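## Task

Carry the tray from the staging bench onto the work bench so that it sits wholly on the bench, with nothing overhanging an edge. Put the tray's single tube into the blue rack if its cap dot is orange or into the green rack if the dot is white, pressed fully down. If that tube touches the floor, the task fails. The bottles on the tray must finish upright inside it. Either or both robots may be used. At the end the robots must have released everything and backed away; a robot that has fallen or is left leaning means failure, and anything that stays in place only because a robot holds it does not count.

## Robot and tools

Robots: two identical Hello Robot Stretch 3 units, r1 and r2. Each has a differential-drive base (0.33 m long, 0.34 m wide, passive omni wheel at the rear), a lift on a mast, and one telescoping arm that reaches out to the robot's right side. The base cannot slide sideways; to shift the gripper forward or back you drive the base. Turning in place pivots about the point between the drive wheels, 0.05 m behind the front edge; with the arm retracted and wrist folded the swept circle has radius 0.28 m, larger if the wrist is unfolded.

Frames: each robot reports in its own base frame (origin on the floor between the drive wheels, x forward, y left, z up). hand_pose is the fingertip meeting point in that frame; with wrist joints at zero its x axis is up, y points back along the arm to the mast, z to the rear. The odometry frame is the base frame at scene start. Nothing in the state gives one robot's position relative to the other; only camera images, lidar_m and the depth grids do.

execute_actions: argument actions is a list holding one action (or empty, which only returns state and images). The action is an object keyed by robot name, "r1" and/or "r2"; each robot gets its own entry. Inside it: base holds exactly one of translate_m (metres, relative to where the base last reported itself, positive forward, -1 to 1) or rotate_rad (radians, relative, positive = counter-clockwise seen from above, -3.2 to 3.2). joints holds absolute targets by name: lift_m 0 to 1.1 (arm height); arm_m 0 to 0.52 (extension); wrist_yaw_rad -1.345 to 4.42 (0 along the arm, positive toward the front, 3.0 folded over the base); wrist_pitch_rad -1.57 to 0.451 (0 level, negative tips fingers down); wrist_roll_rad -2.911 to 2.911 (0 fingers side by side); gripper_m -0.089 to 0.179 (larger is wider; real fingertip gap is smaller by 0.007 near closed to 0.025 wide open, zero below 0.007); head_pan_rad -3.953 to 1.73 (0 forward, positive left, -1.57 along the arm); head_tilt_rad -1.53 to 0.419 (negative down). Optional contact_limits: {"arm_m": effort percent 1 to 100}, which halts the arm with contact_stop at that effort. All motions in the call begin together; each action is capped at 15 s. cameras picks image sources (r1_/r2_ head_camera, nav_camera, wrist_camera, or all; [] gives none). An unknown key or out-of-range number rejects the whole call. Omitted joints or robots may keep driving toward earlier targets.

wait: seconds 0 to 10; commands nothing, returns state and images. zoom_image: camera name and region [x0, y0, x1, y1] in pixels of that camera's latest full image, at most 504 by 504. finished_scene: scene number (1 or 2); irreversible, and it reports success. Answering without a tool call ends everything.

Results: base_status and joint_status describe how each commanded motion ended. done (for the base, wheels turned as ordered even if they slipped); off_target (stopped short and may still push); contact_stop, time_out, torque_fault (old target dropped). An arm or lift that contact-stopped goes slack until commanded again; a slack lift may sink under load or be pushed up by closing fingers on a surface. on_its_own lists uncommanded joints; its held at value is a target, not a position. motor_effort is percent of maximum, sign toward larger joint values, bracket = peak during the last action; readings carry fixed and random error. Positive wheel effort drives forward. base_odometry counts wheel turns; turned_by_wheels and turned_by_imu give rotation since the last result; base_tilt gives forward/right lean in degrees (a few degrees of fixed bias). lidar_m: 12 distances in metres from the base origin, sector 1 straight ahead then counter-clockwise in 30-degree steps (4 left, 7 rear, 10 right), in a plane 0.17 m up, range 0.15 to 12, '-' nothing; it misses clear objects and its own robot, and can be blocked by the mast or low lift. wrist_depth_mm (45 to 1000) and head_depth_mm (280 to 4000, sideways image) are 7x7 grids of median depth.

Speed: base moves fast (0.30 m/s, 1.9 rad/s) only with lift_m under 0.30, arm_m under 0.03 and wrist_yaw_rad over 2.54; otherwise 0.10 m/s and 0.63 rad/s.

Gripping: command gripper_m below the object's width to hold; to let go, command at least 0.02 above where the pads made contact. Readings do not confirm a grasp; check images. Over-squeezing triggers a stall guard and things may slip; send a new value to re-squeeze.

Wrist safety: only fold or unfold (yaw to or from 3.0) with lift_m 0.32 to 0.95, wrist_pitch_rad -0.4, roll near 0; once folded the lift may go down to 0.25. With yaw below -0.4, keep pitch at -0.5 or lower.

Avoid: any tube reaching the floor, the tray overhanging the bench, bottles toppling. Robots pressing on each other fails the run; once bases touch, even millimetres more is a hard press. Two robots sharing a load can drift apart by up to 2.5 cm per metre, which can tip one. Pushing with the arm against something rigid when the gripper is above about 0.45 m can tip the robot, worse after a previous contact_stop or with a raised limit. Do not drive while gripping or pushing something fixed. If snagged or leaning, reverse the last move in small steps, free the gripper, and drop lift_m to about 0.2. Wrist servos cut out for 10 s after sustained strain. Occasionally loose items get nudged by outside disturbances. Finish by releasing and moving clear, robots upright.

Each tool is called after "Call:" by a JSON object that holds its "name" and its "arguments", one argument or row to a line.

## Session

Call:
{"name": "execute_actions", "arguments": {
  "actions": [
    {"r1":{"joints":{"head_pan_rad":-1.9,"head_tilt_rad":-0.5}},"r2":{"joints":{"head_pan_rad":-1.9,"head_tilt_rad":-0.5}}}
  ]
}}

Scene clock: 1.47 s.
r1.base_odometry: x=+0.000 y=+0.000 heading=+0.000 (m, m, rad; r1's odometry frame)
r1.turned_by_wheels: +0.000 (rad since the last result)
r1.turned_by_imu: +0.000 (rad since the last result)
r1.base_tilt: forward=-0.8 right=-1.4 (deg)
r1.lidar_m: 1.05 1.79 2.46 1.36 2.00 2.05 1.51 2.69 1.84 1.06 0.91 0.91
r1.head_depth_mm: 3450 - 3831 2492 1858 1481 1244 / 2539 2898 3230 2490 1862 1503 1252 / 1997 2207 2461 2394 1878 1504 1255 / 1582 1716 1875 2075 1889 1506 1251 / 1338 1441 1539 1675 1780 1506 1254 / 1169 1247 1339 1438 1539 1513 1260 / 1047 1106 1163 1241 1316 1383 1261
r1.base_status: not commanded
r1.joint_positions: lift_m=+0.538 arm_m=-0.001 wrist_yaw_rad=+3.051 wrist_pitch_rad=-0.356 wrist_roll_rad=+0.010 gripper_m=+0.037 head_pan_rad=-1.893 head_tilt_rad=-0.494
r1.joint_status: all done
r1.motor_effort: left_wheel=+0(0) right_wheel=+1(1) lift_m=+30(30) arm_m=+0(0) wrist_yaw_rad=+0(1) wrist_pitch_rad=+5(5) wrist_roll_rad=+0(0) gripper_m=+0(1) head_pan_rad=-5(57) head_tilt_rad=-3(39) (%)
r1.hand_pose: x=-0.0002 y=+0.0864 z=+0.5646 quat_wxyz=(+0.158, +0.704, +0.093, +0.686) (m; r1's base frame)
r1.wrist_depth_mm: - - - - - - - / - - - - - - - / - - - - - - - / - - - - - - - / - - - - - - - / 961 953 - 926 - 905 903 / 807 799 - 777 748 771 759
r2.base_odometry: x=+0.000 y=+0.000 heading=+0.000 (m, m, rad; r2's odometry frame)
r2.turned_by_wheels: +0.000 (rad since the last result)
r2.turned_by_imu: +0.000 (rad since the last result)
r2.base_tilt: forward=+0.2 right=+1.0 (deg)
r2.lidar_m: 1.21 1.17 1.90 2.24 1.19 0.98 0.98 1.09 1.75 2.43 1.60 2.85
r2.head_depth_mm: 2007 2046 2033 2039 2021 1687 1372 / 2591 2575 2615 2601 2173 1680 1362 / 3692 3610 3744 3075 2163 1666 1354 / - - - 3024 2125 1652 1342 / - - - 3002 2076 1648 1347 / 3927 - - 2916 2082 1627 1332 / 3865 - - 2897 2059 1608 1327
r2.base_status: not commanded
r2.joint_positions: lift_m=+0.576 arm_m=+0.001 wrist_yaw_rad=+2.878 wrist_pitch_rad=-0.507 wrist_roll_rad=-0.005 gripper_m=+0.037 head_pan_rad=-1.893 head_tilt_rad=-0.494
r2.joint_status: all done
r2.motor_effort: left_wheel=-1(0) right_wheel=+0(0) lift_m=+20(20) arm_m=+0(0) wrist_yaw_rad=+0(0) wrist_pitch_rad=+4(4) wrist_roll_rad=+0(0) gripper_m=+0(0) head_pan_rad=-3(29) head_tilt_rad=-2(37) (%)
r2.hand_pose: x=+0.0341 y=+0.0589 z=+0.5697 quat_wxyz=(+0.266, +0.700, +0.087, +0.657) (m; r2's base frame)
r2.wrist_depth_mm: - - - - - - - / - - - - - - - / - - - - - - - / - - - - - - - / 951 - - 952 982 940 955 / 802 785 - 826 810 803 803 / 728 728 702 713 695 719 698
pictures: r1_head_camera (sideways: a quarter turn clockwise sets it upright), r1_nav_camera (sideways: a quarter turn counterclockwise sets it upright), r1_wrist_camera, r2_head_camera (sideways: a quarter turn clockwise sets it upright), r2_nav_camera (sideways: a quarter turn counterclockwise sets it upright), r2_wrist_camera
camera_calibration (this result's frames):
r1_head_camera: T_world_to_cam=[[0.190248, 0.475888, -0.858683, 1.14061], [0.954841, -0.293023, 0.049157, -0.0590264], [-0.228221, -0.829257, -0.510145, 0.626759], [0, 0, 0, 1]] pos_world=[-0.0175985, -0.0403543, 1.30206]
r1_nav_camera: T_world_to_cam=[[-0.160109, -0.439791, 0.883713, -1.10488], [-0.954457, 0.297301, -0.0249699, 0.0869287], [-0.251748, -0.847464, -0.467362, 0.56783], [0, 0, 0, 1]] pos_world=[0.0490183, -0.0305464, 1.24395]
r1_wrist_camera: T_world_to_cam=[[0.997391, -0.0630413, -0.0351611, 0.0304841], [-0.0600931, -0.455295, -0.88831, 0.589194], [0.0399916, 0.888106, -0.457896, 0.34268], [0, 0, 0, 1]] pos_world=[-0.00870243, -0.0341577, 0.68137]
r2_head_camera: T_world_to_cam=[[0.109306, 0.435263, -0.893643, 1.18041], [0.951456, -0.306045, -0.032687, 0.0400772], [-0.287723, -0.846689, -0.447586, 0.546288], [0, 0, 0, 1]] pos_world=[-0.00997729, -0.0389852, 1.30068]
r2_nav_camera: T_world_to_cam=[[-0.113279, -0.499665, 0.85878, -1.08554], [-0.946874, 0.316138, 0.0590395, -0.0186027], [-0.300993, -0.806468, -0.508932, 0.617382], [0, 0, 0, 1]] pos_world=[0.0452439, -0.0386272, 1.24755]
r2_wrist_camera: T_world_to_cam=[[0.965644, -0.259441, -0.0148976, -0.0104831], [-0.169286, -0.584521, -0.793522, 0.527604], [0.197164, 0.768782, -0.608359, 0.465991], [0, 0, 0, 1]] pos_world=[0.00756221, -0.0525698, 0.701999]
Images, in order (width x height): r1_head_camera 896x504, r1_nav_camera 672x504, r1_wrist_camera 644x364, r2_head_camera 896x504, r2_nav_camera 672x504, r2_wrist_camera 644x364.

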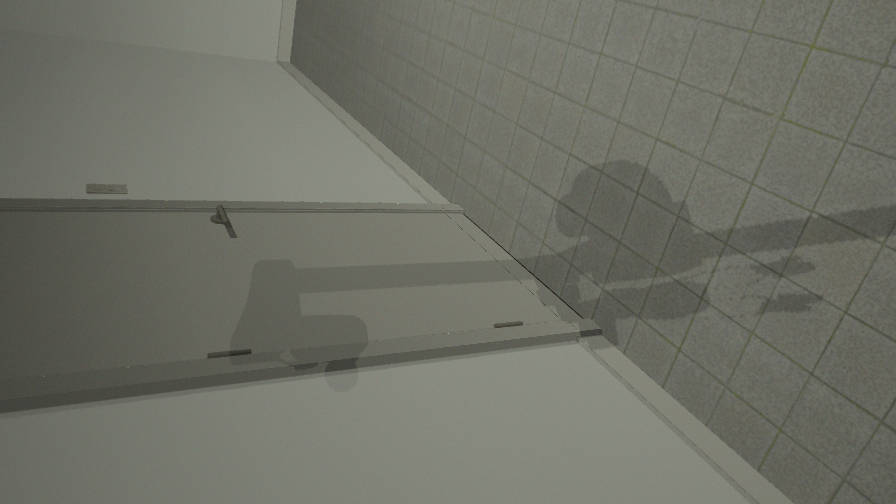

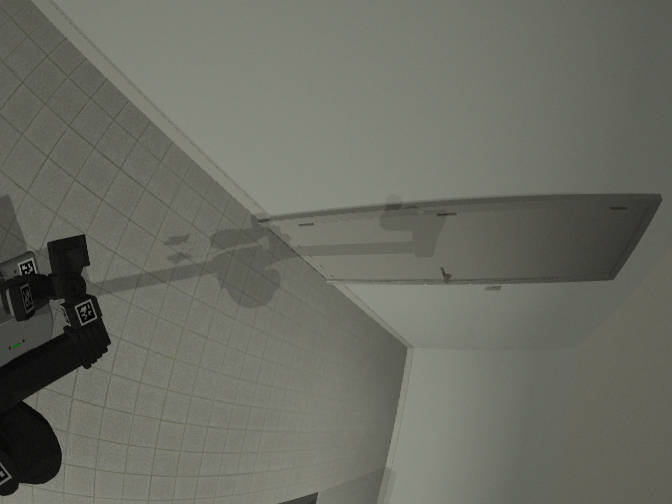

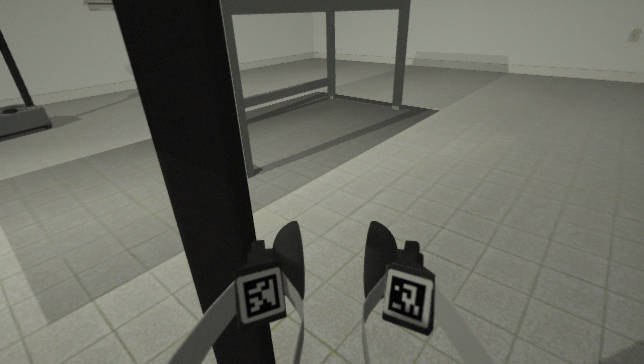

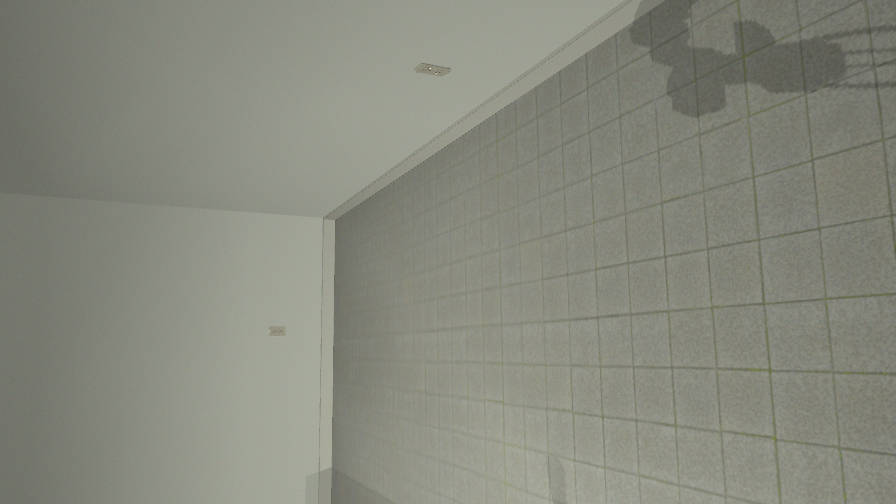

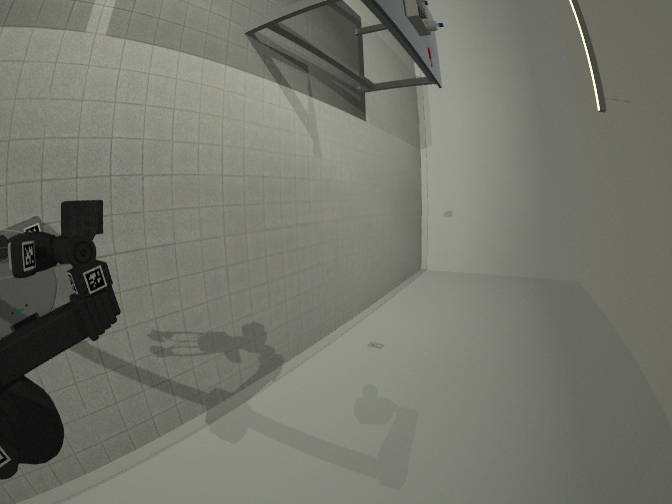

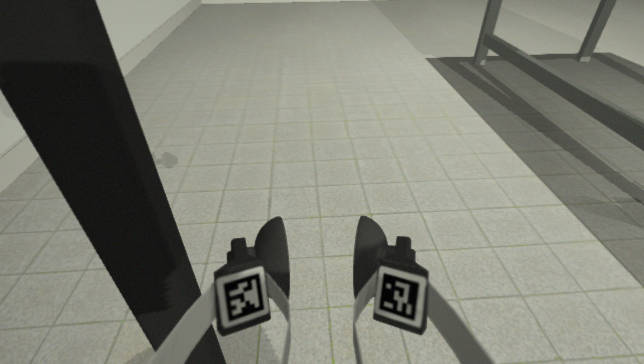

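Call:
{"name": "execute_actions", "arguments": {
  "actions": [
    {"r1":{"base":{"rotate_rad":-2.35},"joints":{"lift_m":0.27,"wrist_pitch_rad":-0.4,"head_pan_rad":-0.8,"head_tilt_rad":-0.4}},"r2":{"base":{"rotate_rad":1.38},"joints":{"lift_m":0.27,"wrist_pitch_rad":-0.4,"wrist_yaw_rad":3.0,"head_pan_rad":-2.4,"head_tilt_rad":-0.4}}}
  ],
  "cameras": ["r1_head_camera","r2_head_camera","r1_nav_camera"]
}}

Scene clock: 7.37 s.
r1.base_odometry: x=+0.000 y=+0.000 heading=-2.350 (m, m, rad; r1's odometry frame)
r1.turned_by_wheels: -2.350 (rad since the last result)
r1.turned_by_imu: -2.323 (rad since the last result)
r1.base_tilt: forward=-0.9 right=-1.4 (deg)
r1.lidar_m: 3.54 1.29 0.94 0.91 0.95 1.29 3.57 2.45 1.36 2.86 1.51 2.52
r1.head_depth_mm: 3482 3665 - 2776 2084 1604 1311 / 3777 - - 2763 2088 1605 1318 / - - 2138 1674 1905 1617 1317 / - - 2107 2662 2105 1634 1317 / - - 2005 3003 2118 1629 1330 / - - - 3014 2131 1640 1333 / - - - 2857 2162 1644 1335
r1.base_status: done
r1.joint_positions: lift_m=+0.270 arm_m=-0.001 wrist_yaw_rad=+3.051 wrist_pitch_rad=-0.414 wrist_roll_rad=+0.010 gripper_m=+0.037 head_pan_rad=-0.807 head_tilt_rad=-0.408
r1.joint_status: all done
r1.motor_effort: left_wheel=+2(8) right_wheel=-1(6) lift_m=+18(25) arm_m=-1(0) wrist_yaw_rad=+0(0) wrist_pitch_rad=+5(6) wrist_roll_rad=+1(0) gripper_m=+0(0) head_pan_rad=+4(58) head_tilt_rad=+6(26) (%)
r1.hand_pose: x=-0.0008 y=+0.0795 z=+0.2839 quat_wxyz=(+0.178, +0.701, +0.113, +0.681) (m; r1's base frame)
r1.wrist_depth_mm: 834 846 881 884 908 935 922 / 912 935 952 950 998 - - / 975 993 - - - - - / 851 833 814 805 800 780 756 / 660 652 - 630 637 611 608 / 538 531 - 541 - 505 499 / 462 - - - 422 430 427
r2.base_odometry: x=+0.000 y=+0.000 heading=+1.380 (m, m, rad; r2's odometry frame)
r2.turned_by_wheels: +1.380 (rad since the last result)
r2.turned_by_imu: +1.399 (rad since the last result)
r2.base_tilt: forward=+0.0 right=+0.8 (deg)
r2.lidar_m: 3.77 1.39 1.01 0.98 1.02 1.39 3.86 1.60 2.07 2.85 1.18 1.50
r2.head_depth_mm: - - - 3571 2498 1848 1462 / - - - 3534 2381 1832 1452 / - - - 3066 2358 1835 1448 / - - - 1819 2089 1798 1447 / - - - 2979 2401 1799 1433 / - - - 2180 2255 1784 1425 / 3609 3838 - 3481 2331 1760 1411
r2.base_status: done
r2.joint_positions: lift_m=+0.270 arm_m=+0.001 wrist_yaw_rad=+2.997 wrist_pitch_rad=-0.422 wrist_roll_rad=-0.005 gripper_m=+0.037 head_pan_rad=-2.393 head_tilt_rad=-0.409
r2.joint_status: all done
r2.motor_effort: left_wheel=-3(9) right_wheel=+4(8) lift_m=+13(15) arm_m=+0(0) wrist_yaw_rad=+4(2) wrist_pitch_rad=+7(8) wrist_roll_rad=+0(0) gripper_m=+0(0) head_pan_rad=-3(23) head_tilt_rad=+5(20) (%)
r2.hand_pose: x=+0.0111 y=+0.0755 z=+0.2823 quat_wxyz=(+0.198, +0.698, +0.098, +0.681) (m; r2's base frame)
r2.wrist_depth_mm: 842 - 911 933 973 - - / 899 - 982 - - - - / 925 - 967 972 967 942 977 / 757 739 734 737 725 741 741 / 608 614 638 600 621 597 594 / 501 518 - 522 519 508 501 / 456 - - - 430 437 437
pictures: r1_head_camera (sideways: a quarter turn clockwise sets it upright), r1_nav_camera (sideways: a quarter turn counterclockwise sets it upright), r2_head_camera (sideways: a quarter turn clockwise sets it upright)
camera_calibration (this result's frames):
r1_head_camera: T_world_to_cam=[[-0.280407, 0.335919, -0.899183, 1.1963], [0.70148, 0.711143, 0.0469164, -0.0545692], [0.655208, -0.617603, -0.43505, 0.523658], [0, 0, 0, 1]] pos_world=[0.030627, -0.0396423, 1.30607]
r1_nav_camera: T_world_to_cam=[[0.261154, -0.291002, 0.920389, -1.1553], [-0.706502, -0.707331, -0.0231738, 0.0830806], [0.657764, -0.644205, -0.390316, 0.462024], [0, 0, 0, 1]] pos_world=[0.0565057, 0.0202085, 1.24559]
r2_head_camera: T_world_to_cam=[[0.247794, 0.276622, -0.928482, 1.22502], [0.685965, -0.726864, -0.033484, 0.0427379], [-0.684142, -0.628609, -0.369865, 0.447568], [0, 0, 0, 1]] pos_world=[-0.0266677, -0.0264575, 1.30438]
Images, in order (width x height): r1_head_camera 896x504, r1_nav_camera 672x504, r2_head_camera 896x504.

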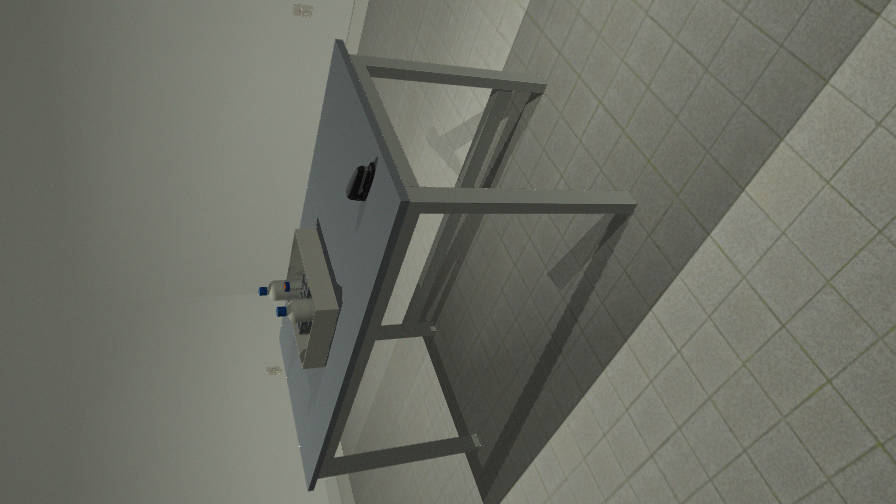

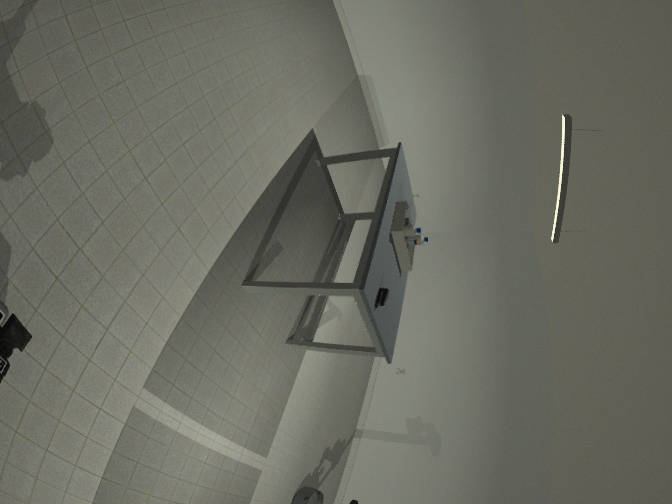

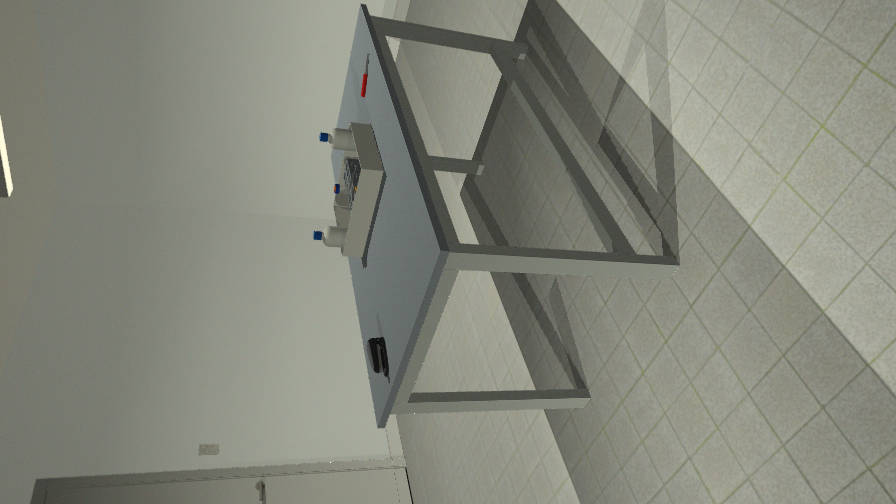

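Call:
{"name": "execute_actions", "arguments": {
  "actions": [
    {"r1":{"base":{"rotate_rad":-0.376}},"r2":{"base":{"rotate_rad":0.323}}}
  ],
  "cameras": []
}}

Call:
{"name": "execute_actions", "arguments": {
  "actions": [
    {"r1":{"base":{"translate_m":1}},"r2":{"base":{"translate_m":-1}}}
  ],
  "cameras": []
}}

Call:
{"name": "execute_actions", "arguments": {
  "actions": [
    {"r1":{"base":{"translate_m":0.85}},"r2":{"base":{"translate_m":-0.95}}}
  ],
  "cameras": []
}}

Call:
{"name": "execute_actions", "arguments": {
  "actions": [
    {"r1":{"base":{"rotate_rad":0.37},"joints":{"lift_m":0.94,"head_pan_rad":-1.57,"head_tilt_rad":-0.7}},"r2":{"base":{"rotate_rad":-0.315},"joints":{"lift_m":0.94,"head_pan_rad":-1.57,"head_tilt_rad":-0.7}}}
  ],
  "cameras": ["r1_head_camera","r2_head_camera"]
}}

Call:
{"name": "execute_actions", "arguments": {
  "actions": [
    {"r1":{"joints":{"wrist_yaw_rad":0,"gripper_m":0.07,"lift_m":1.02}},"r2":{"joints":{"wrist_yaw_rad":0,"gripper_m":0.07,"lift_m":1.02}}}
  ],
  "cameras": []
}}

Call:
{"name": "execute_actions", "arguments": {
  "actions": [
    {"r1":{"joints":{"arm_m":0.3,"wrist_roll_rad":1.57,"wrist_pitch_rad":-1.2}},"r2":{"joints":{"arm_m":0.3,"wrist_roll_rad":1.57,"wrist_pitch_rad":-1.2}}}
  ],
  "cameras": ["r1_head_camera","r1_wrist_camera","r2_head_camera","r2_wrist_camera"]
}}

Scene clock: 12.90 s.
r1.base_odometry: x=+0.000 y=+0.000 heading=-2.726 (m, m, rad; r1's odometry frame)
r1.turned_by_wheels: -0.376 (rad since the last result)
r1.turned_by_imu: -0.371 (rad since the last result)
r1.base_tilt: forward=-0.8 right=-1.4 (deg)
r1.lidar_m: 2.68 2.29 1.14 0.92 0.91 1.00 1.54 4.27 2.22 1.35 2.87 1.51
r1.head_depth_mm: 3116 3321 3523 2916 2072 1597 1312 / 3172 3435 3703 2925 2086 1606 1308 / 3332 3563 - 3008 2091 1619 1331 / 3465 3793 - 2996 2107 1619 1322 / 3615 - - 2680 2096 1643 1321 / 3796 - - 2382 1976 1635 1334 / - - 2261 2511 2122 1646 1334
r1.base_status: done
r1.joint_positions: lift_m=+0.270 arm_m=+0.000 wrist_yaw_rad=+3.051 wrist_pitch_rad=-0.414 wrist_roll_rad=+0.010 gripper_m=+0.037 head_pan_rad=-0.807 head_tilt_rad=-0.408
r1.joint_status: not commanded
r1.motor_effort: left_wheel=+1(7) right_wheel=-1(6) lift_m=+19(19) arm_m=+0(0) wrist_yaw_rad=+0(1) wrist_pitch_rad=+5(5) wrist_roll_rad=+0(0) gripper_m=+0(0) head_pan_rad=+5(5) head_tilt_rad=+6(5) (%)
r1.hand_pose: x=-0.0008 y=+0.0795 z=+0.2839 quat_wxyz=(+0.178, +0.701, +0.113, +0.681) (m; r1's base frame)
r1.wrist_depth_mm: 714 760 890 977 - - - / 766 812 950 - - - - / 789 864 - - - - - / 811 830 822 812 791 773 749 / 650 652 - 632 648 610 601 / 533 531 - 534 - 509 503 / 464 - - - 425 435 431
r2.base_odometry: x=+0.000 y=+0.000 heading=+1.703 (m, m, rad; r2's odometry frame)
r2.turned_by_wheels: +0.323 (rad since the last result)
r2.turned_by_imu: +0.326 (rad since the last result)
r2.base_tilt: forward=+0.3 right=+0.7 (deg)
r2.lidar_m: 1.78 1.10 0.98 0.98 1.18 2.21 1.93 1.59 2.84 1.17 1.27 4.02
r2.head_depth_mm: - - - 1760 2283 1855 1466 / - - - 2078 2482 1803 1450 / 3901 - - 2238 2331 1837 1451 / 3733 3935 - 3641 2453 1818 1442 / 3487 3754 - 3672 2379 1796 1438 / 3333 3486 3791 3563 2388 1765 1424 / 3192 3441 3538 3509 2371 1750 1394
r2.base_status: done
r2.joint_positions: lift_m=+0.270 arm_m=+0.001 wrist_yaw_rad=+2.997 wrist_pitch_rad=-0.422 wrist_roll_rad=-0.005 gripper_m=+0.037 head_pan_rad=-2.393 head_tilt_rad=-0.408
r2.joint_status: not commanded
r2.motor_effort: left_wheel=-3(13) right_wheel=+3(8) lift_m=+13(13) arm_m=+0(0) wrist_yaw_rad=+3(3) wrist_pitch_rad=+7(7) wrist_roll_rad=+0(0) gripper_m=-1(0) head_pan_rad=-2(3) head_tilt_rad=+5(6) (%)
r2.hand_pose: x=+0.0111 y=+0.0755 z=+0.2823 quat_wxyz=(+0.198, +0.698, +0.098, +0.681) (m; r2's base frame)
r2.wrist_depth_mm: - - - 906 893 871 847 / - - - - 936 932 901 / - - 980 955 962 945 903 / 765 738 731 746 741 742 746 / 616 606 645 606 615 600 602 / 506 519 - 522 515 496 506 / 454 - - - 422 437 438
pictures: none
No camera images: the call's "cameras" was empty. Leave "cameras" out to get every camera's image.

Scene clock: 18.00 s.
r1.base_odometry: x=-0.915 y=-0.404 heading=-2.726 (m, m, rad; r1's odometry frame)
r1.turned_by_wheels: +0.000 (rad since the last result)
r1.turned_by_imu: +0.004 (rad since the last result)
r1.base_tilt: forward=-0.8 right=-1.3 (deg)
r1.lidar_m: 1.67 3.19 1.57 1.26 1.28 1.40 2.18 3.21 1.85 3.54 0.77 1.55
r1.head_depth_mm: 2774 2996 3223 1242 910 1550 1324 / 2892 3127 3343 1247 907 1566 1257 / 3058 3288 3530 1248 961 1623 1322 / 3162 3408 3707 1246 1010 1626 1321 / 3357 3568 3841 1211 1885 1619 1329 / 3455 3776 - 1157 1939 1633 1330 / 3692 - - 1216 2055 1643 1340
r1.base_status: done
r1.joint_positions: lift_m=+0.270 arm_m=+0.000 wrist_yaw_rad=+3.051 wrist_pitch_rad=-0.414 wrist_roll_rad=+0.010 gripper_m=+0.037 head_pan_rad=-0.807 head_tilt_rad=-0.408
r1.joint_status: not commanded
r1.motor_effort: left_wheel=+2(9) right_wheel=-1(4) lift_m=+20(20) arm_m=-1(1) wrist_yaw_rad=+0(0) wrist_pitch_rad=+5(5) wrist_roll_rad=+0(0) gripper_m=+0(0) head_pan_rad=+5(4) head_tilt_rad=+6(6) (%)
r1.hand_pose: x=-0.0008 y=+0.0795 z=+0.2839 quat_wxyz=(+0.178, +0.701, +0.113, +0.681) (m; r1's base frame)
r1.wrist_depth_mm: 999 - - - - - - / - - - - - - - / - - - - - - - / 852 827 820 806 794 779 759 / 659 652 - 624 649 616 600 / 536 537 - 541 - 505 498 / 459 - - - 424 431 428
r2.base_odometry: x=+0.131 y=-0.991 heading=+1.703 (m, m, rad; r2's odometry frame)
r2.turned_by_wheels: +0.000 (rad since the last result)
r2.turned_by_imu: -0.005 (rad since the last result)
r2.base_tilt: forward=+0.2 right=+0.7 (deg)
r2.lidar_m: 2.36 1.45 1.29 1.30 1.55 2.89 1.36 0.83 0.78 3.46 1.65 1.65
r2.head_depth_mm: - - - 1408 2166 1852 1467 / 3810 - - 1482 1160 1843 1382 / 3539 3778 - 1473 1084 1848 1363 / 3448 3609 3911 1549 1018 1778 1449 / 3195 3406 3681 1517 1004 1688 1387 / 3065 3198 3438 1508 995 1609 1340 / 2892 3053 3284 3311 2072 1649 1425
r2.base_status: done
r2.joint_positions: lift_m=+0.270 arm_m=+0.001 wrist_yaw_rad=+2.997 wrist_pitch_rad=-0.421 wrist_roll_rad=-0.005 gripper_m=+0.037 head_pan_rad=-2.393 head_tilt_rad=-0.408
r2.joint_status: not commanded
r2.motor_effort: left_wheel=-3(13) right_wheel=+3(6) lift_m=+14(13) arm_m=+0(0) wrist_yaw_rad=+2(4) wrist_pitch_rad=+7(7) wrist_roll_rad=+0(0) gripper_m=+0(0) head_pan_rad=-2(3) head_tilt_rad=+5(5) (%)
r2.hand_pose: x=+0.0110 y=+0.0756 z=+0.2824 quat_wxyz=(+0.197, +0.698, +0.098, +0.681) (m; r2's base frame)
r2.wrist_depth_mm: - - - - - - - / - - - - - - - / - - 984 972 999 958 981 / 771 735 753 755 747 736 733 / 614 611 640 608 630 601 607 / 512 509 - 530 518 510 504 / 452 - - - 426 438 435
pictures: none
No camera images: the call's "cameras" was empty. Leave "cameras" out to get every camera's image.

Scene clock: 22.87 s.
r1.base_odometry: x=-1.692 y=-0.748 heading=-2.725 (m, m, rad; r1's odometry frame)
r1.turned_by_wheels: +0.000 (rad since the last result)
r1.turned_by_imu: +0.003 (rad since the last result)
r1.base_tilt: forward=-1.0 right=-1.4 (deg)
r1.lidar_m: 0.83 2.79 1.97 1.57 1.56 1.74 2.70 2.52 0.83 1.12 1.11 0.86
r1.head_depth_mm: 2569 2750 2970 1168 829 654 565 / 2647 2896 3074 1241 823 678 599 / 2767 3007 3303 1245 877 681 1223 / 2887 3146 3380 1256 885 682 1278 / 3066 3326 3561 1268 885 706 1317 / 3181 3487 3868 3054 893 734 1332 / 3242 3456 3720 2997 895 1495 1300
r1.base_status: done
r1.joint_positions: lift_m=+0.270 arm_m=+0.000 wrist_yaw_rad=+3.051 wrist_pitch_rad=-0.414 wrist_roll_rad=+0.010 gripper_m=+0.037 head_pan_rad=-0.807 head_tilt_rad=-0.408
r1.joint_status: not commanded
r1.motor_effort: left_wheel=+1(7) right_wheel=-1(3) lift_m=+19(19) arm_m=-1(0) wrist_yaw_rad=-1(0) wrist_pitch_rad=+5(6) wrist_roll_rad=+0(0) gripper_m=+0(0) head_pan_rad=+3(4) head_tilt_rad=+6(5) (%)
r1.hand_pose: x=-0.0008 y=+0.0795 z=+0.2839 quat_wxyz=(+0.178, +0.701, +0.113, +0.681) (m; r1's base frame)
r1.wrist_depth_mm: - - - - - - - / - - - - - - - / - - - - - - - / 860 841 806 812 789 782 766 / 655 650 - 642 650 606 604 / 533 530 - 538 - 508 501 / 462 - - - 421 430 426
r2.base_odometry: x=+0.256 y=-1.933 heading=+1.703 (m, m, rad; r2's odometry frame)
r2.turned_by_wheels: +0.000 (rad since the last result)
r2.turned_by_imu: -0.005 (rad since the last result)
r2.base_tilt: forward=+0.1 right=+0.7 (deg)
r2.lidar_m: 2.92 1.78 1.59 1.59 1.90 2.86 0.83 0.51 0.45 0.45 0.54 2.42
r2.head_depth_mm: 3315 3408 3544 3497 1051 834 1423 / 3538 3681 - 3833 1034 765 1460 / 3282 3473 3779 3680 1027 758 1378 / 3098 3338 3515 3643 1018 753 655 / 2900 3118 3356 3463 1005 746 614 / 2819 2943 3152 3340 733 719 593 / 2692 2820 3026 3123 879 691 588
r2.base_status: done
r2.joint_positions: lift_m=+0.270 arm_m=+0.001 wrist_yaw_rad=+2.997 wrist_pitch_rad=-0.421 wrist_roll_rad=-0.005 gripper_m=+0.037 head_pan_rad=-2.393 head_tilt_rad=-0.408
r2.joint_status: not commanded
r2.motor_effort: left_wheel=-2(13) right_wheel=+2(7) lift_m=+13(13) arm_m=+0(0) wrist_yaw_rad=+3(2) wrist_pitch_rad=+6(7) wrist_roll_rad=+0(0) gripper_m=+1(0) head_pan_rad=-3(2) head_tilt_rad=+4(6) (%)
r2.hand_pose: x=+0.0109 y=+0.0756 z=+0.2824 quat_wxyz=(+0.197, +0.698, +0.098, +0.681) (m; r2's base frame)
r2.wrist_depth_mm: - - - - - - - / - - - - - - - / - - - 972 964 942 948 / 751 736 748 727 747 739 726 / 606 614 633 602 616 605 596 / 507 505 - 525 517 504 499 / 450 - - - 428 440 439
pictures: none
No camera images: the call's "cameras" was empty. Leave "cameras" out to get every camera's image.

Scene clock: 29.80 s.
r1.base_odometry: x=-1.692 y=-0.748 heading=-2.356 (m, m, rad; r1's odometry frame)
r1.turned_by_wheels: +0.370 (rad since the last result)
r1.turned_by_imu: +0.365 (rad since the last result)
r1.base_tilt: forward=-0.8 right=-1.3 (deg)
r1.lidar_m: 2.79 2.24 1.64 1.56 1.62 2.25 2.52 0.83 1.15 1.11 1.15 0.83
r1.head_depth_mm: 2615 2973 1004 791 - - 1133 / 2677 2944 1000 730 678 - 1134 / 1405 2924 1001 731 678 - - / 2653 2939 977 743 682 - 1136 / 2699 3016 932 746 687 - 1152 / 2693 2981 1037 798 690 1332 1151 / 2710 3045 1046 803 692 1329 1154
r1.base_status: done
r1.joint_positions: lift_m=+0.940 arm_m=+0.000 wrist_yaw_rad=+3.051 wrist_pitch_rad=-0.415 wrist_roll_rad=+0.010 gripper_m=+0.037 head_pan_rad=-1.563 head_tilt_rad=-0.692
r1.joint_status: all done
r1.motor_effort: left_wheel=-2(7) right_wheel=+4(9) lift_m=+40(42) arm_m=+0(1) wrist_yaw_rad=+1(0) wrist_pitch_rad=+6(5) wrist_roll_rad=+0(0) gripper_m=+0(0) head_pan_rad=-4(55) head_tilt_rad=-5(34) (%)
r1.hand_pose: x=-0.0008 y=+0.0794 z=+0.9530 quat_wxyz=(+0.178, +0.701, +0.113, +0.681) (m; r1's base frame)
r1.wrist_depth_mm: - - - - - - - / - - - - - - - / - - - - - - - / - - - - - - - / - - - - - - - / - - - - - - - / - - - - - - -
r2.base_odometry: x=+0.256 y=-1.933 heading=+1.388 (m, m, rad; r2's odometry frame)
r2.turned_by_wheels: -0.315 (rad since the last result)
r2.turned_by_imu: -0.320 (rad since the last result)
r2.base_tilt: forward=+0.2 right=+0.7 (deg)
r2.lidar_m: 2.42 2.25 1.64 1.59 1.65 2.25 2.86 0.64 0.46 0.45 0.47 0.63
r2.head_depth_mm: 2666 2976 3053 877 - - 1015 / 2679 2914 3037 752 752 - 1016 / 2652 2986 1213 880 726 - - / 1356 2931 959 874 717 - - / 2620 3029 1179 871 712 - 1002 / 2683 2993 1161 868 701 - 1008 / 2655 2958 1152 860 682 1308 1010
r2.base_status: done
r2.joint_positions: lift_m=+0.940 arm_m=+0.001 wrist_yaw_rad=+2.997 wrist_pitch_rad=-0.421 wrist_roll_rad=-0.005 gripper_m=+0.037 head_pan_rad=-1.577 head_tilt_rad=-0.692
r2.joint_status: all done
r2.motor_effort: left_wheel=+3(11) right_wheel=-3(8) lift_m=+26(26) arm_m=+0(0) wrist_yaw_rad=+2(3) wrist_pitch_rad=+6(7) wrist_roll_rad=+0(0) gripper_m=+0(0) head_pan_rad=+2(28) head_tilt_rad=-4(31) (%)
r2.hand_pose: x=+0.0110 y=+0.0757 z=+0.9516 quat_wxyz=(+0.197, +0.698, +0.098, +0.681) (m; r2's base frame)
r2.wrist_depth_mm: - - - - - - - / - - - - - - - / - - - - - - - / - - - - - - - / - - - - - - - / - - - - - - - / - - - - - - -
pictures: r1_head_camera (sideways: a quarter turn clockwise sets it upright), r2_head_camera (sideways: a quarter turn clockwise sets it upright)
camera_calibration (this result's frames):
r1_head_camera: T_world_to_cam=[[0.0246083, 0.670829, -0.741204, 0.988468], [0.998357, 0.0218856, 0.0529535, -0.0642213], [0.0517445, -0.741289, -0.669188, 0.831956], [0, 0, 0, 1]] pos_world=[-0.00325782, -0.0449677, 1.29279]
r2_head_camera: T_world_to_cam=[[-0.0301408, 0.614862, -0.788058, 1.04358], [0.999495, 0.0106357, -0.0299294, 0.0361859], [-0.0100209, -0.788563, -0.614873, 0.762246], [0, 0, 0, 1]] pos_world=[0.00292505, -0.0409638, 1.29217]
Images, in order (width x height): r1_head_camera 896x504, r2_head_camera 896x504.

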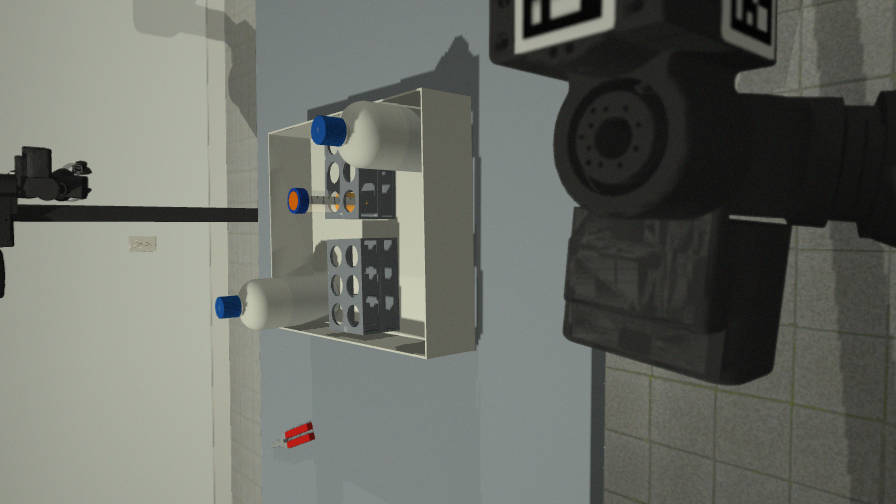

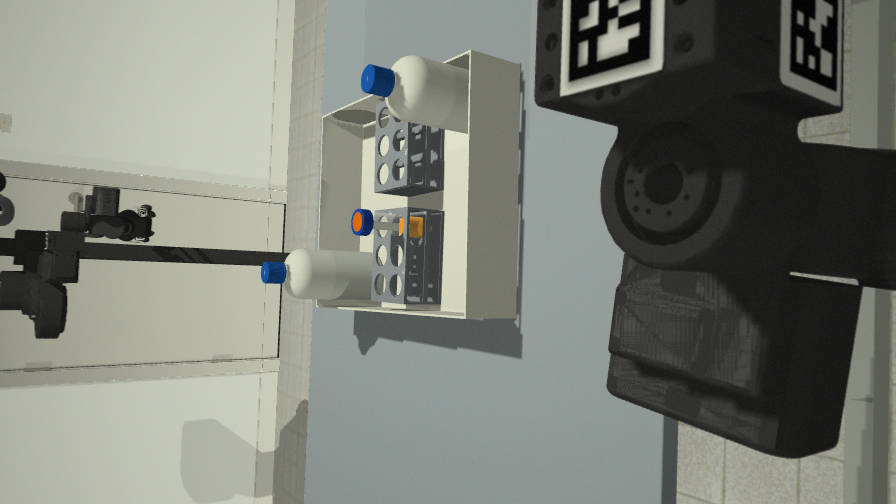

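Scene clock: 32.33 s.
r1.base_odometry: x=-1.692 y=-0.748 heading=-2.356 (m, m, rad; r1's odometry frame)
r1.turned_by_wheels: +0.000 (rad since the last result)
r1.turned_by_imu: +0.000 (rad since the last result)
r1.base_tilt: forward=-0.8 right=-1.3 (deg)
r1.lidar_m: 2.79 2.25 1.65 1.57 1.62 2.26 2.52 0.83 1.15 1.11 1.15 0.83
r1.head_depth_mm: 2661 2926 1099 - - - 1110 / 2634 2956 1102 - - - 1117 / 2538 2907 1076 - - - 1133 / 2657 2926 991 744 685 1331 1150 / 2688 2970 932 748 684 1329 1152 / 2674 3023 1039 798 687 1330 1151 / 2711 3032 1049 801 690 1333 1147
r1.base_status: not commanded
r1.joint_positions: lift_m=+1.020 arm_m=+0.000 wrist_yaw_rad=+0.003 wrist_pitch_rad=-0.415 wrist_roll_rad=+0.010 gripper_m=+0.070 head_pan_rad=-1.563 head_tilt_rad=-0.692
r1.joint_status: all done
r1.motor_effort: left_wheel=-2(2) right_wheel=+3(4) lift_m=+40(40) arm_m=+0(0) wrist_yaw_rad=-4(4) wrist_pitch_rad=+5(5) wrist_roll_rad=+0(0) gripper_m=+0(79) head_pan_rad=-5(4) head_tilt_rad=-4(7) (%)
r1.hand_pose: x=-0.0208 y=-0.3693 z=+1.0330 quat_wxyz=(+0.689, +0.146, -0.695, -0.146) (m; r1's base frame)
r1.wrist_depth_mm: - - - - - - - / - - - - - - - / - - - - - - - / 825 812 758 741 724 744 733 / 635 633 616 607 474 591 583 / 519 515 - 488 487 493 490 / 438 439 420 425 420 420 415
r2.base_odometry: x=+0.256 y=-1.933 heading=+1.388 (m, m, rad; r2's odometry frame)
r2.turned_by_wheels: +0.000 (rad since the last result)
r2.turned_by_imu: +0.000 (rad since the last result)
r2.base_tilt: forward=+0.0 right=+0.7 (deg)
r2.lidar_m: 2.42 2.25 1.64 1.59 1.64 2.25 2.86 0.64 0.47 0.45 0.47 0.64
r2.head_depth_mm: 2698 3007 3142 - - - - / 2679 2984 3182 - - - 1010 / 2604 2978 3068 - - - - / 1202 2914 964 - - - 1008 / 2679 2995 1171 899 692 1328 1197 / 2671 2984 1165 868 688 1322 1190 / 2652 2994 1149 859 683 1314 1179
r2.base_status: not commanded
r2.joint_positions: lift_m=+1.020 arm_m=+0.001 wrist_yaw_rad=+0.004 wrist_pitch_rad=-0.420 wrist_roll_rad=-0.005 gripper_m=+0.070 head_pan_rad=-1.577 head_tilt_rad=-0.692
r2.joint_status: all done
r2.motor_effort: left_wheel=+3(3) right_wheel=-3(2) lift_m=+27(26) arm_m=+0(0) wrist_yaw_rad=-4(4) wrist_pitch_rad=+6(7) wrist_roll_rad=+0(0) gripper_m=+0(85) head_pan_rad=+2(2) head_tilt_rad=-4(6) (%)
r2.hand_pose: x=-0.0207 y=-0.3701 z=+1.0317 quat_wxyz=(+0.694, +0.149, -0.689, -0.146) (m; r2's base frame)
r2.wrist_depth_mm: - - - - - - - / - - - - - - - / - 941 958 777 910 908 943 / 716 742 720 651 651 682 729 / 602 584 611 488 490 564 585 / 495 492 500 490 493 491 495 / 431 426 415 423 426 423 424
pictures: none
No camera images: the call's "cameras" was empty. Leave "cameras" out to get every camera's image.

Scene clock: 35.77 s.
r1.base_odometry: x=-1.692 y=-0.748 heading=-2.356 (m, m, rad; r1's odometry frame)
r1.turned_by_wheels: +0.000 (rad since the last result)
r1.turned_by_imu: +0.000 (rad since the last result)
r1.base_tilt: forward=-0.9 right=-1.4 (deg)
r1.lidar_m: 2.80 2.24 1.65 1.56 1.62 2.25 2.52 0.83 1.15 1.11 1.15 0.83
r1.head_depth_mm: - 2953 1001 780 674 1307 1135 / - - 685 726 677 1316 1132 / 920 - 847 728 678 1318 1143 / 2675 2974 941 744 682 1319 1146 / 2684 2995 931 748 686 1331 1145 / 2696 2975 1040 801 690 1336 1149 / 2657 3008 1041 804 689 1331 1153
r1.base_status: not commanded
r1.joint_positions: lift_m=+1.020 arm_m=+0.300 wrist_yaw_rad=+0.001 wrist_pitch_rad=-1.200 wrist_roll_rad=+1.569 gripper_m=+0.070 head_pan_rad=-1.563 head_tilt_rad=-0.692
r1.joint_status: all done
r1.motor_effort: left_wheel=-2(2) right_wheel=+3(3) lift_m=+39(40) arm_m=+3(1) wrist_yaw_rad=-1(4) wrist_pitch_rad=+0(5) wrist_roll_rad=+1(1) gripper_m=+0(0) head_pan_rad=-4(5) head_tilt_rad=-6(5) (%)
r1.hand_pose: x=-0.0214 y=-0.5149 z=+0.9107 quat_wxyz=(+0.001, +0.001, -0.825, -0.565) (m; r1's base frame)
r1.wrist_depth_mm: 479 409 352 307 273 253 826 / 479 212 252 305 279 258 845 / 446 199 230 309 282 266 880 / 443 363 368 315 290 271 886 / 472 418 382 319 298 277 876 / 414 396 - 324 316 956 909 / 412 411 378 332 308 994 920
r2.base_odometry: x=+0.256 y=-1.933 heading=+1.388 (m, m, rad; r2's odometry frame)
r2.turned_by_wheels: +0.000 (rad since the last result)
r2.turned_by_imu: +0.000 (rad since the last result)
r2.base_tilt: forward=+0.3 right=+0.6 (deg)
r2.lidar_m: 2.42 2.24 1.65 1.59 1.65 2.26 2.86 0.64 0.47 0.45 0.47 0.64
r2.head_depth_mm: 2583 - 1190 879 716 1338 1230 / 2613 3001 2985 753 707 1340 1213 / 2597 - - 883 703 1348 1203 / 968 3006 - 872 699 1343 1204 / 2687 2922 1173 872 691 1338 1194 / 2682 2990 1161 867 687 1316 1188 / 2669 2969 1151 855 681 1319 1184
r2.base_status: not commanded
r2.joint_positions: lift_m=+1.020 arm_m=+0.300 wrist_yaw_rad=+0.002 wrist_pitch_rad=-1.198 wrist_roll_rad=+1.569 gripper_m=+0.070 head_pan_rad=-1.577 head_tilt_rad=-0.692
r2.joint_status: all done
r2.motor_effort: left_wheel=+3(3) right_wheel=-3(3) lift_m=+27(26) arm_m=+2(2) wrist_yaw_rad=-2(4) wrist_pitch_rad=-1(8) wrist_roll_rad=+1(3) gripper_m=+0(0) head_pan_rad=+2(3) head_tilt_rad=-5(5) (%)
r2.hand_pose: x=-0.0214 y=-0.5153 z=+0.9107 quat_wxyz=(+0.002, +0.001, -0.826, -0.564) (m; r2's base frame)
r2.wrist_depth_mm: 339 353 283 296 272 253 832 / 380 367 307 306 277 257 832 / 418 373 307 313 283 264 867 / 363 378 355 321 288 270 863 / 402 375 362 326 291 276 867 / 498 430 359 336 316 281 904 / 519 455 382 344 312 921 901
pictures: r1_head_camera (sideways: a quarter turn clockwise sets it upright), r1_wrist_camera, r2_head_camera (sideways: a quarter turn clockwise sets it upright), r2_wrist_camera
camera_calibration (this result's frames):
r1_head_camera: T_world_to_cam=[[0.0247643, 0.670823, -0.741204, 0.988467], [0.998362, 0.0216534, 0.0529535, -0.0642213], [0.0515721, -0.741301, -0.669188, 0.831957], [0, 0, 0, 1]] pos_world=[-0.00326828, -0.0449656, 1.29279]
r1_wrist_camera: T_world_to_cam=[[0.0106204, 0.917433, -0.39775, 0.839816], [0.992851, 0.0376159, 0.113274, -0.0141317], [0.118883, -0.396109, -0.910475, 0.788583], [0, 0, 0, 1]] pos_world=[-0.0886375, -0.457578, 1.05362]
r2_head_camera: T_world_to_cam=[[-0.0302416, 0.614857, -0.788058, 1.04358], [0.999494, 0.0107996, -0.0299294, 0.0361859], [-0.00989156, -0.788564, -0.614873, 0.762245], [0, 0, 0, 1]] pos_world=[0.00293177, -0.0409643, 1.29217]
r2_wrist_camera: T_world_to_cam=[[0.0140516, 0.928451, -0.371188, 0.815428], [0.989222, 0.0412032, 0.140509, -0.0502531], [0.14575, -0.369162, -0.917865, 0.820259], [0, 0, 0, 1]] pos_world=[-0.0812993, -0.452207, 1.06263]
Images, in order (width x height): r1_head_camera 896x504, r1_wrist_camera 644x364, r2_head_camera 896x504, r2_wrist_camera 644x364.

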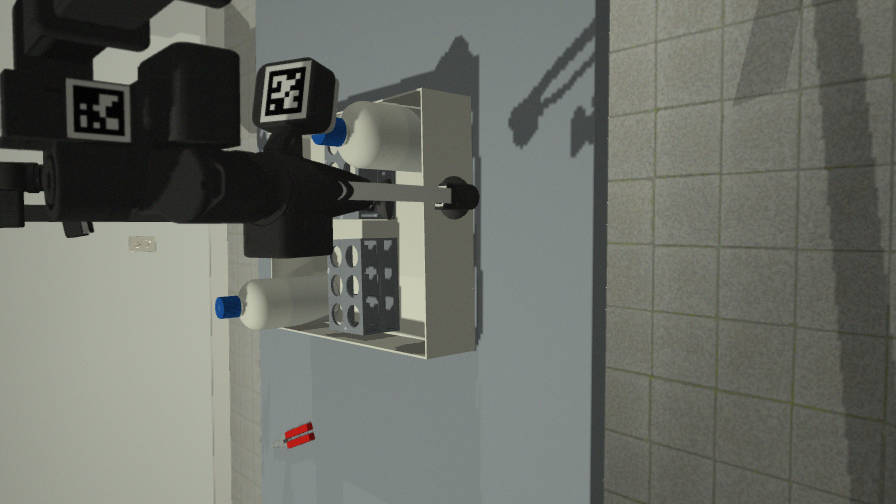

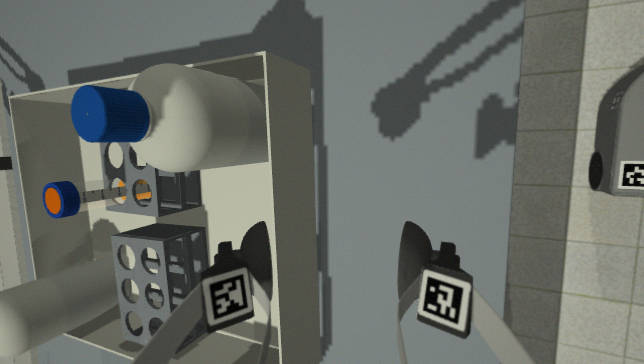

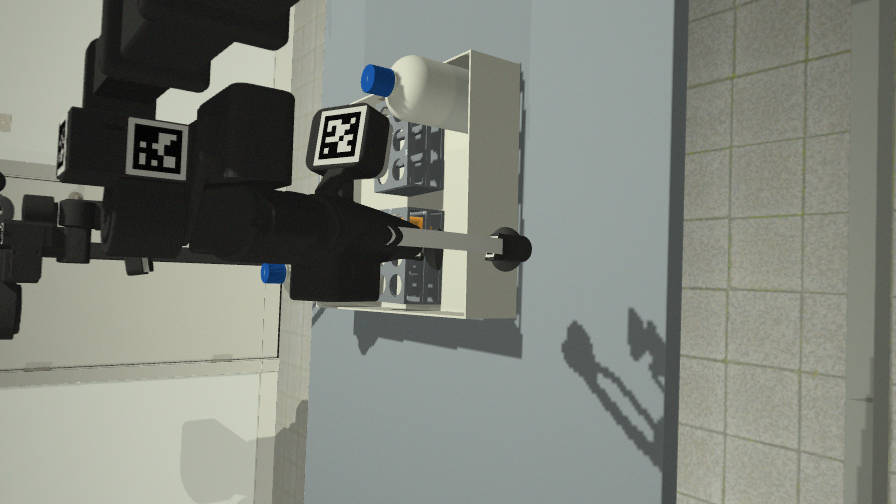

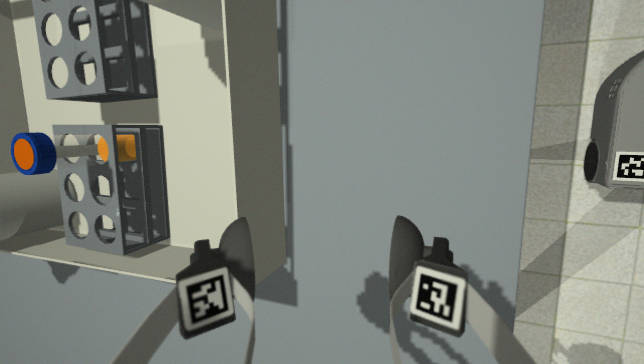

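Call:
{"name": "execute_actions", "arguments": {
  "actions": [
    {"r1":{"base":{"translate_m":0.012},"joints":{"wrist_roll_rad":-1.57,"arm_m":0.38}},"r2":{"base":{"translate_m":-0.075},"joints":{"wrist_roll_rad":-1.57,"arm_m":0.395}}}
  ],
  "cameras": []
}}

Call:
{"name": "execute_actions", "arguments": {
  "actions": [
    {"r1":{"joints":{"lift_m":0.92}},"r2":{"joints":{"lift_m":0.92}}}
  ],
  "cameras": ["r1_head_camera","r1_wrist_camera","r2_head_camera","r2_wrist_camera"]
}}

Scene clock: 39.80 s.
r1.base_odometry: x=-1.701 y=-0.756 heading=-2.356 (m, m, rad; r1's odometry frame)
r1.turned_by_wheels: +0.000 (rad since the last result)
r1.turned_by_imu: +0.000 (rad since the last result)
r1.base_tilt: forward=-1.0 right=-1.3 (deg)
r1.lidar_m: 2.78 2.24 1.64 1.57 1.62 2.25 2.53 0.85 1.15 1.11 1.15 0.82
r1.head_depth_mm: - 2933 1006 782 670 1307 1138 / - 3004 959 728 680 1312 1138 / - - 858 734 679 1315 1145 / 874 2900 979 744 682 1326 1146 / 2691 2996 950 750 684 1329 1151 / 2690 3018 1039 802 689 1330 1153 / 2708 3051 1040 807 690 1335 1153
r1.base_status: done
r1.joint_positions: lift_m=+1.020 arm_m=+0.380 wrist_yaw_rad=+0.001 wrist_pitch_rad=-1.201 wrist_roll_rad=-1.568 gripper_m=+0.070 head_pan_rad=-1.563 head_tilt_rad=-0.692
r1.joint_status: all done
r1.motor_effort: left_wheel=-2(3) right_wheel=+4(8) lift_m=+40(40) arm_m=+3(3) wrist_yaw_rad=-1(1) wrist_pitch_rad=+1(1) wrist_roll_rad=-1(3) gripper_m=+0(0) head_pan_rad=-5(4) head_tilt_rad=-5(5) (%)
r1.hand_pose: x=-0.0213 y=-0.5949 z=+0.9107 quat_wxyz=(+0.825, +0.565, -0.001, -0.001) (m; r1's base frame)
r1.wrist_depth_mm: 236 250 272 287 301 294 311 / 243 255 278 298 322 305 317 / 247 258 283 306 332 361 388 / 249 263 288 314 340 372 393 / 253 268 288 317 344 325 373 / 929 273 - 270 248 347 400 / 939 275 307 244 199 412 493
r2.base_odometry: x=+0.243 y=-2.007 heading=+1.388 (m, m, rad; r2's odometry frame)
r2.turned_by_wheels: +0.000 (rad since the last result)
r2.turned_by_imu: +0.000 (rad since the last result)
r2.base_tilt: forward=+0.2 right=+0.7 (deg)
r2.lidar_m: 2.49 2.25 1.64 1.59 1.64 2.25 2.79 0.64 0.47 0.45 0.47 0.63
r2.head_depth_mm: 2635 - 2976 906 716 1320 1228 / 2641 2994 2897 837 710 1324 1214 / 2555 - 1066 747 704 1337 1211 / 880 1260 1037 761 697 1343 1200 / 2621 2946 987 867 691 1340 1198 / 2666 2999 1169 863 686 1334 1188 / 2662 2987 1156 858 681 1312 1188
r2.base_status: done
r2.joint_positions: lift_m=+1.020 arm_m=+0.395 wrist_yaw_rad=+0.001 wrist_pitch_rad=-1.200 wrist_roll_rad=-1.567 gripper_m=+0.070 head_pan_rad=-1.577 head_tilt_rad=-0.692
r2.joint_status: all done
r2.motor_effort: left_wheel=+3(3) right_wheel=-4(9) lift_m=+26(26) arm_m=+3(3) wrist_yaw_rad=-2(2) wrist_pitch_rad=+0(1) wrist_roll_rad=-2(3) gripper_m=+0(0) head_pan_rad=+2(2) head_tilt_rad=-5(4) (%)
r2.hand_pose: x=-0.0213 y=-0.6102 z=+0.9107 quat_wxyz=(+0.825, +0.565, -0.001, -0.001) (m; r2's base frame)
r2.wrist_depth_mm: 232 248 269 289 296 309 402 / 236 255 275 303 328 324 319 / 241 257 279 310 334 315 381 / 245 263 286 317 345 316 408 / 249 270 292 327 345 415 430 / 253 271 309 301 360 415 424 / 258 272 310 250 252 367 526
pictures: none
No camera images: the call's "cameras" was empty. Leave "cameras" out to get every camera's image.

Scene clock: 41.53 s.
r1.base_odometry: x=-1.701 y=-0.756 heading=-2.356 (m, m, rad; r1's odometry frame)
r1.turned_by_wheels: +0.000 (rad since the last result)
r1.turned_by_imu: +0.000 (rad since the last result)
r1.base_tilt: forward=-0.9 right=-1.4 (deg)
r1.lidar_m: 2.78 2.24 1.64 1.57 1.62 2.25 2.54 0.84 1.15 1.11 1.16 0.82
r1.head_depth_mm: 2635 2882 - 759 673 1313 1134 / 2682 2871 693 729 676 1314 1134 / 2640 939 - 731 680 1320 1146 / 888 2863 997 744 681 1314 1148 / 2685 2926 949 751 686 1333 1150 / 2698 3020 1036 799 688 1334 1149 / 2713 3021 1047 807 692 1333 1152
r1.base_status: not commanded
r1.joint_positions: lift_m=+0.920 arm_m=+0.380 wrist_yaw_rad=+0.001 wrist_pitch_rad=-1.201 wrist_roll_rad=-1.568 gripper_m=+0.070 head_pan_rad=-1.563 head_tilt_rad=-0.692
r1.joint_status: all done
r1.motor_effort: left_wheel=-2(2) right_wheel=+3(4) lift_m=+20(36) arm_m=+3(3) wrist_yaw_rad=-1(1) wrist_pitch_rad=+1(1) wrist_roll_rad=-1(1) gripper_m=+1(0) head_pan_rad=-5(4) head_tilt_rad=-4(6) (%)
r1.hand_pose: x=-0.0213 y=-0.5949 z=+0.8115 quat_wxyz=(+0.825, +0.565, -0.001, -0.001) (m; r1's base frame)
r1.wrist_depth_mm: 155 165 179 173 212 228 193 / 158 167 181 180 217 235 201 / 160 170 185 168 221 241 224 / 163 174 189 175 228 250 264 / 166 177 190 183 229 254 216 / 169 179 - 192 228 261 219 / 172 181 201 202 183 262 228
r2.base_odometry: x=+0.243 y=-2.007 heading=+1.388 (m, m, rad; r2's odometry frame)
r2.turned_by_wheels: +0.000 (rad since the last result)
r2.turned_by_imu: +0.000 (rad since the last result)
r2.base_tilt: forward=+0.1 right=+0.8 (deg)
r2.lidar_m: 2.49 2.25 1.64 1.58 1.64 2.25 2.77 0.64 0.47 0.45 0.47 0.64
r2.head_depth_mm: 2695 3001 3142 - - 1336 1219 / 2686 2945 - 806 708 1331 1213 / 2679 2894 - 746 703 1357 1213 / 2583 981 1008 761 698 1343 1206 / 1369 3002 980 754 691 1340 1197 / 2652 2940 1160 862 687 1327 1187 / 2681 2957 1157 854 681 1324 1182
r2.base_status: not commanded
r2.joint_positions: lift_m=+0.920 arm_m=+0.395 wrist_yaw_rad=+0.001 wrist_pitch_rad=-1.200 wrist_roll_rad=-1.567 gripper_m=+0.070 head_pan_rad=-1.577 head_tilt_rad=-0.692
r2.joint_status: all done
r2.motor_effort: left_wheel=+3(3) right_wheel=-3(4) lift_m=+13(22) arm_m=+2(2) wrist_yaw_rad=-1(1) wrist_pitch_rad=+0(0) wrist_roll_rad=-1(1) gripper_m=+0(0) head_pan_rad=+2(2) head_tilt_rad=-6(5) (%)
r2.hand_pose: x=-0.0213 y=-0.6102 z=+0.8116 quat_wxyz=(+0.825, +0.565, -0.001, -0.001) (m; r2's base frame)
r2.wrist_depth_mm: 156 166 182 156 219 237 229 / 158 169 185 162 225 243 212 / 161 172 188 167 230 248 216 / 164 175 193 173 237 254 216 / 167 178 196 179 242 267 250 / 170 180 209 186 237 268 244 / 173 181 207 193 243 271 254
pictures: r1_head_camera (sideways: a quarter turn clockwise sets it upright), r1_wrist_camera, r2_head_camera (sideways: a quarter turn clockwise sets it upright), r2_wrist_camera
camera_calibration (this result's frames):
r1_head_camera: T_world_to_cam=[[0.0247654, 0.670823, -0.741204, 0.988467], [0.998362, 0.0216518, 0.0529535, -0.0642213], [0.0515708, -0.741301, -0.669188, 0.831957], [0, 0, 0, 1]] pos_world=[-0.00326835, -0.0449655, 1.29279]
r1_wrist_camera: T_world_to_cam=[[-0.015794, -0.94581, 0.324335, -0.821194], [-0.992731, 0.0535418, 0.107793, -0.0283849], [-0.119317, -0.320275, -0.93978, 0.730436], [0, 0, 0, 1]] pos_world=[0.0460051, -0.541234, 0.955852]
r2_head_camera: T_world_to_cam=[[-0.0302432, 0.614857, -0.788058, 1.04358], [0.999494, 0.0108022, -0.0299294, 0.0361859], [-0.00988949, -0.788564, -0.614873, 0.762245], [0, 0, 0, 1]] pos_world=[0.00293188, -0.0409643, 1.29217]
r2_wrist_camera: T_world_to_cam=[[-0.0200673, -0.935168, 0.353635, -0.859463], [-0.989079, 0.0702261, 0.129583, -0.0480383], [-0.146016, -0.347172, -0.926364, 0.70835], [0, 0, 0, 1]] pos_world=[0.0386699, -0.55445, 0.966351]
Images, in order (width x height): r1_head_camera 896x504, r1_wrist_camera 644x364, r2_head_camera 896x504, r2_wrist_camera 644x364.

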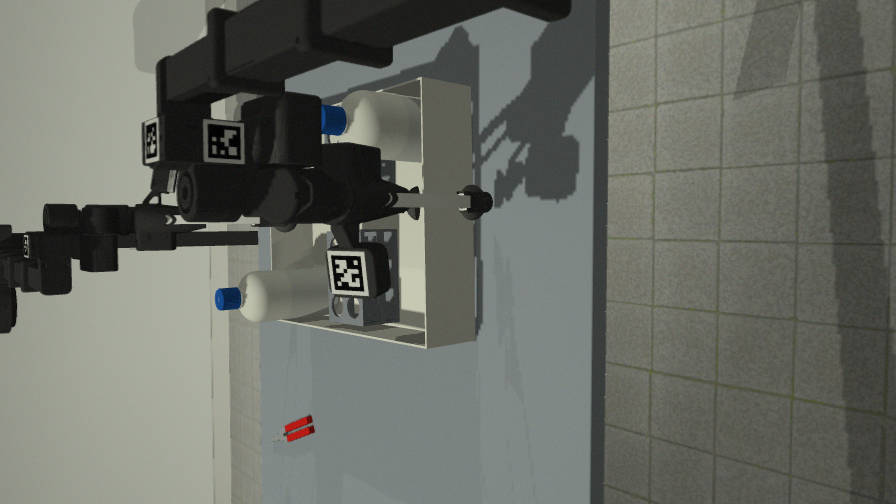

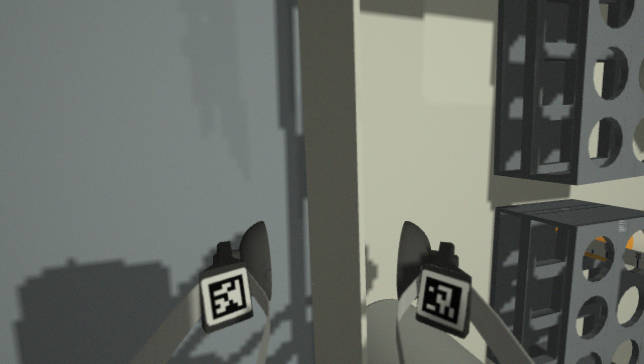

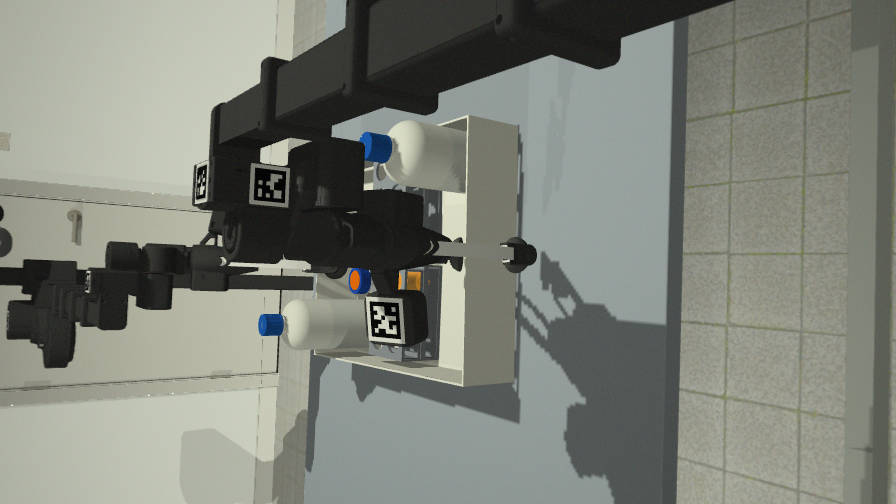

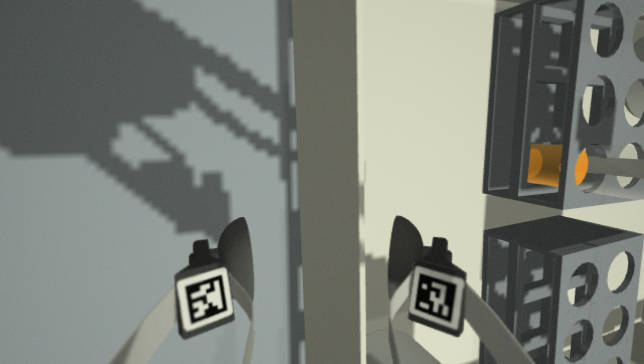

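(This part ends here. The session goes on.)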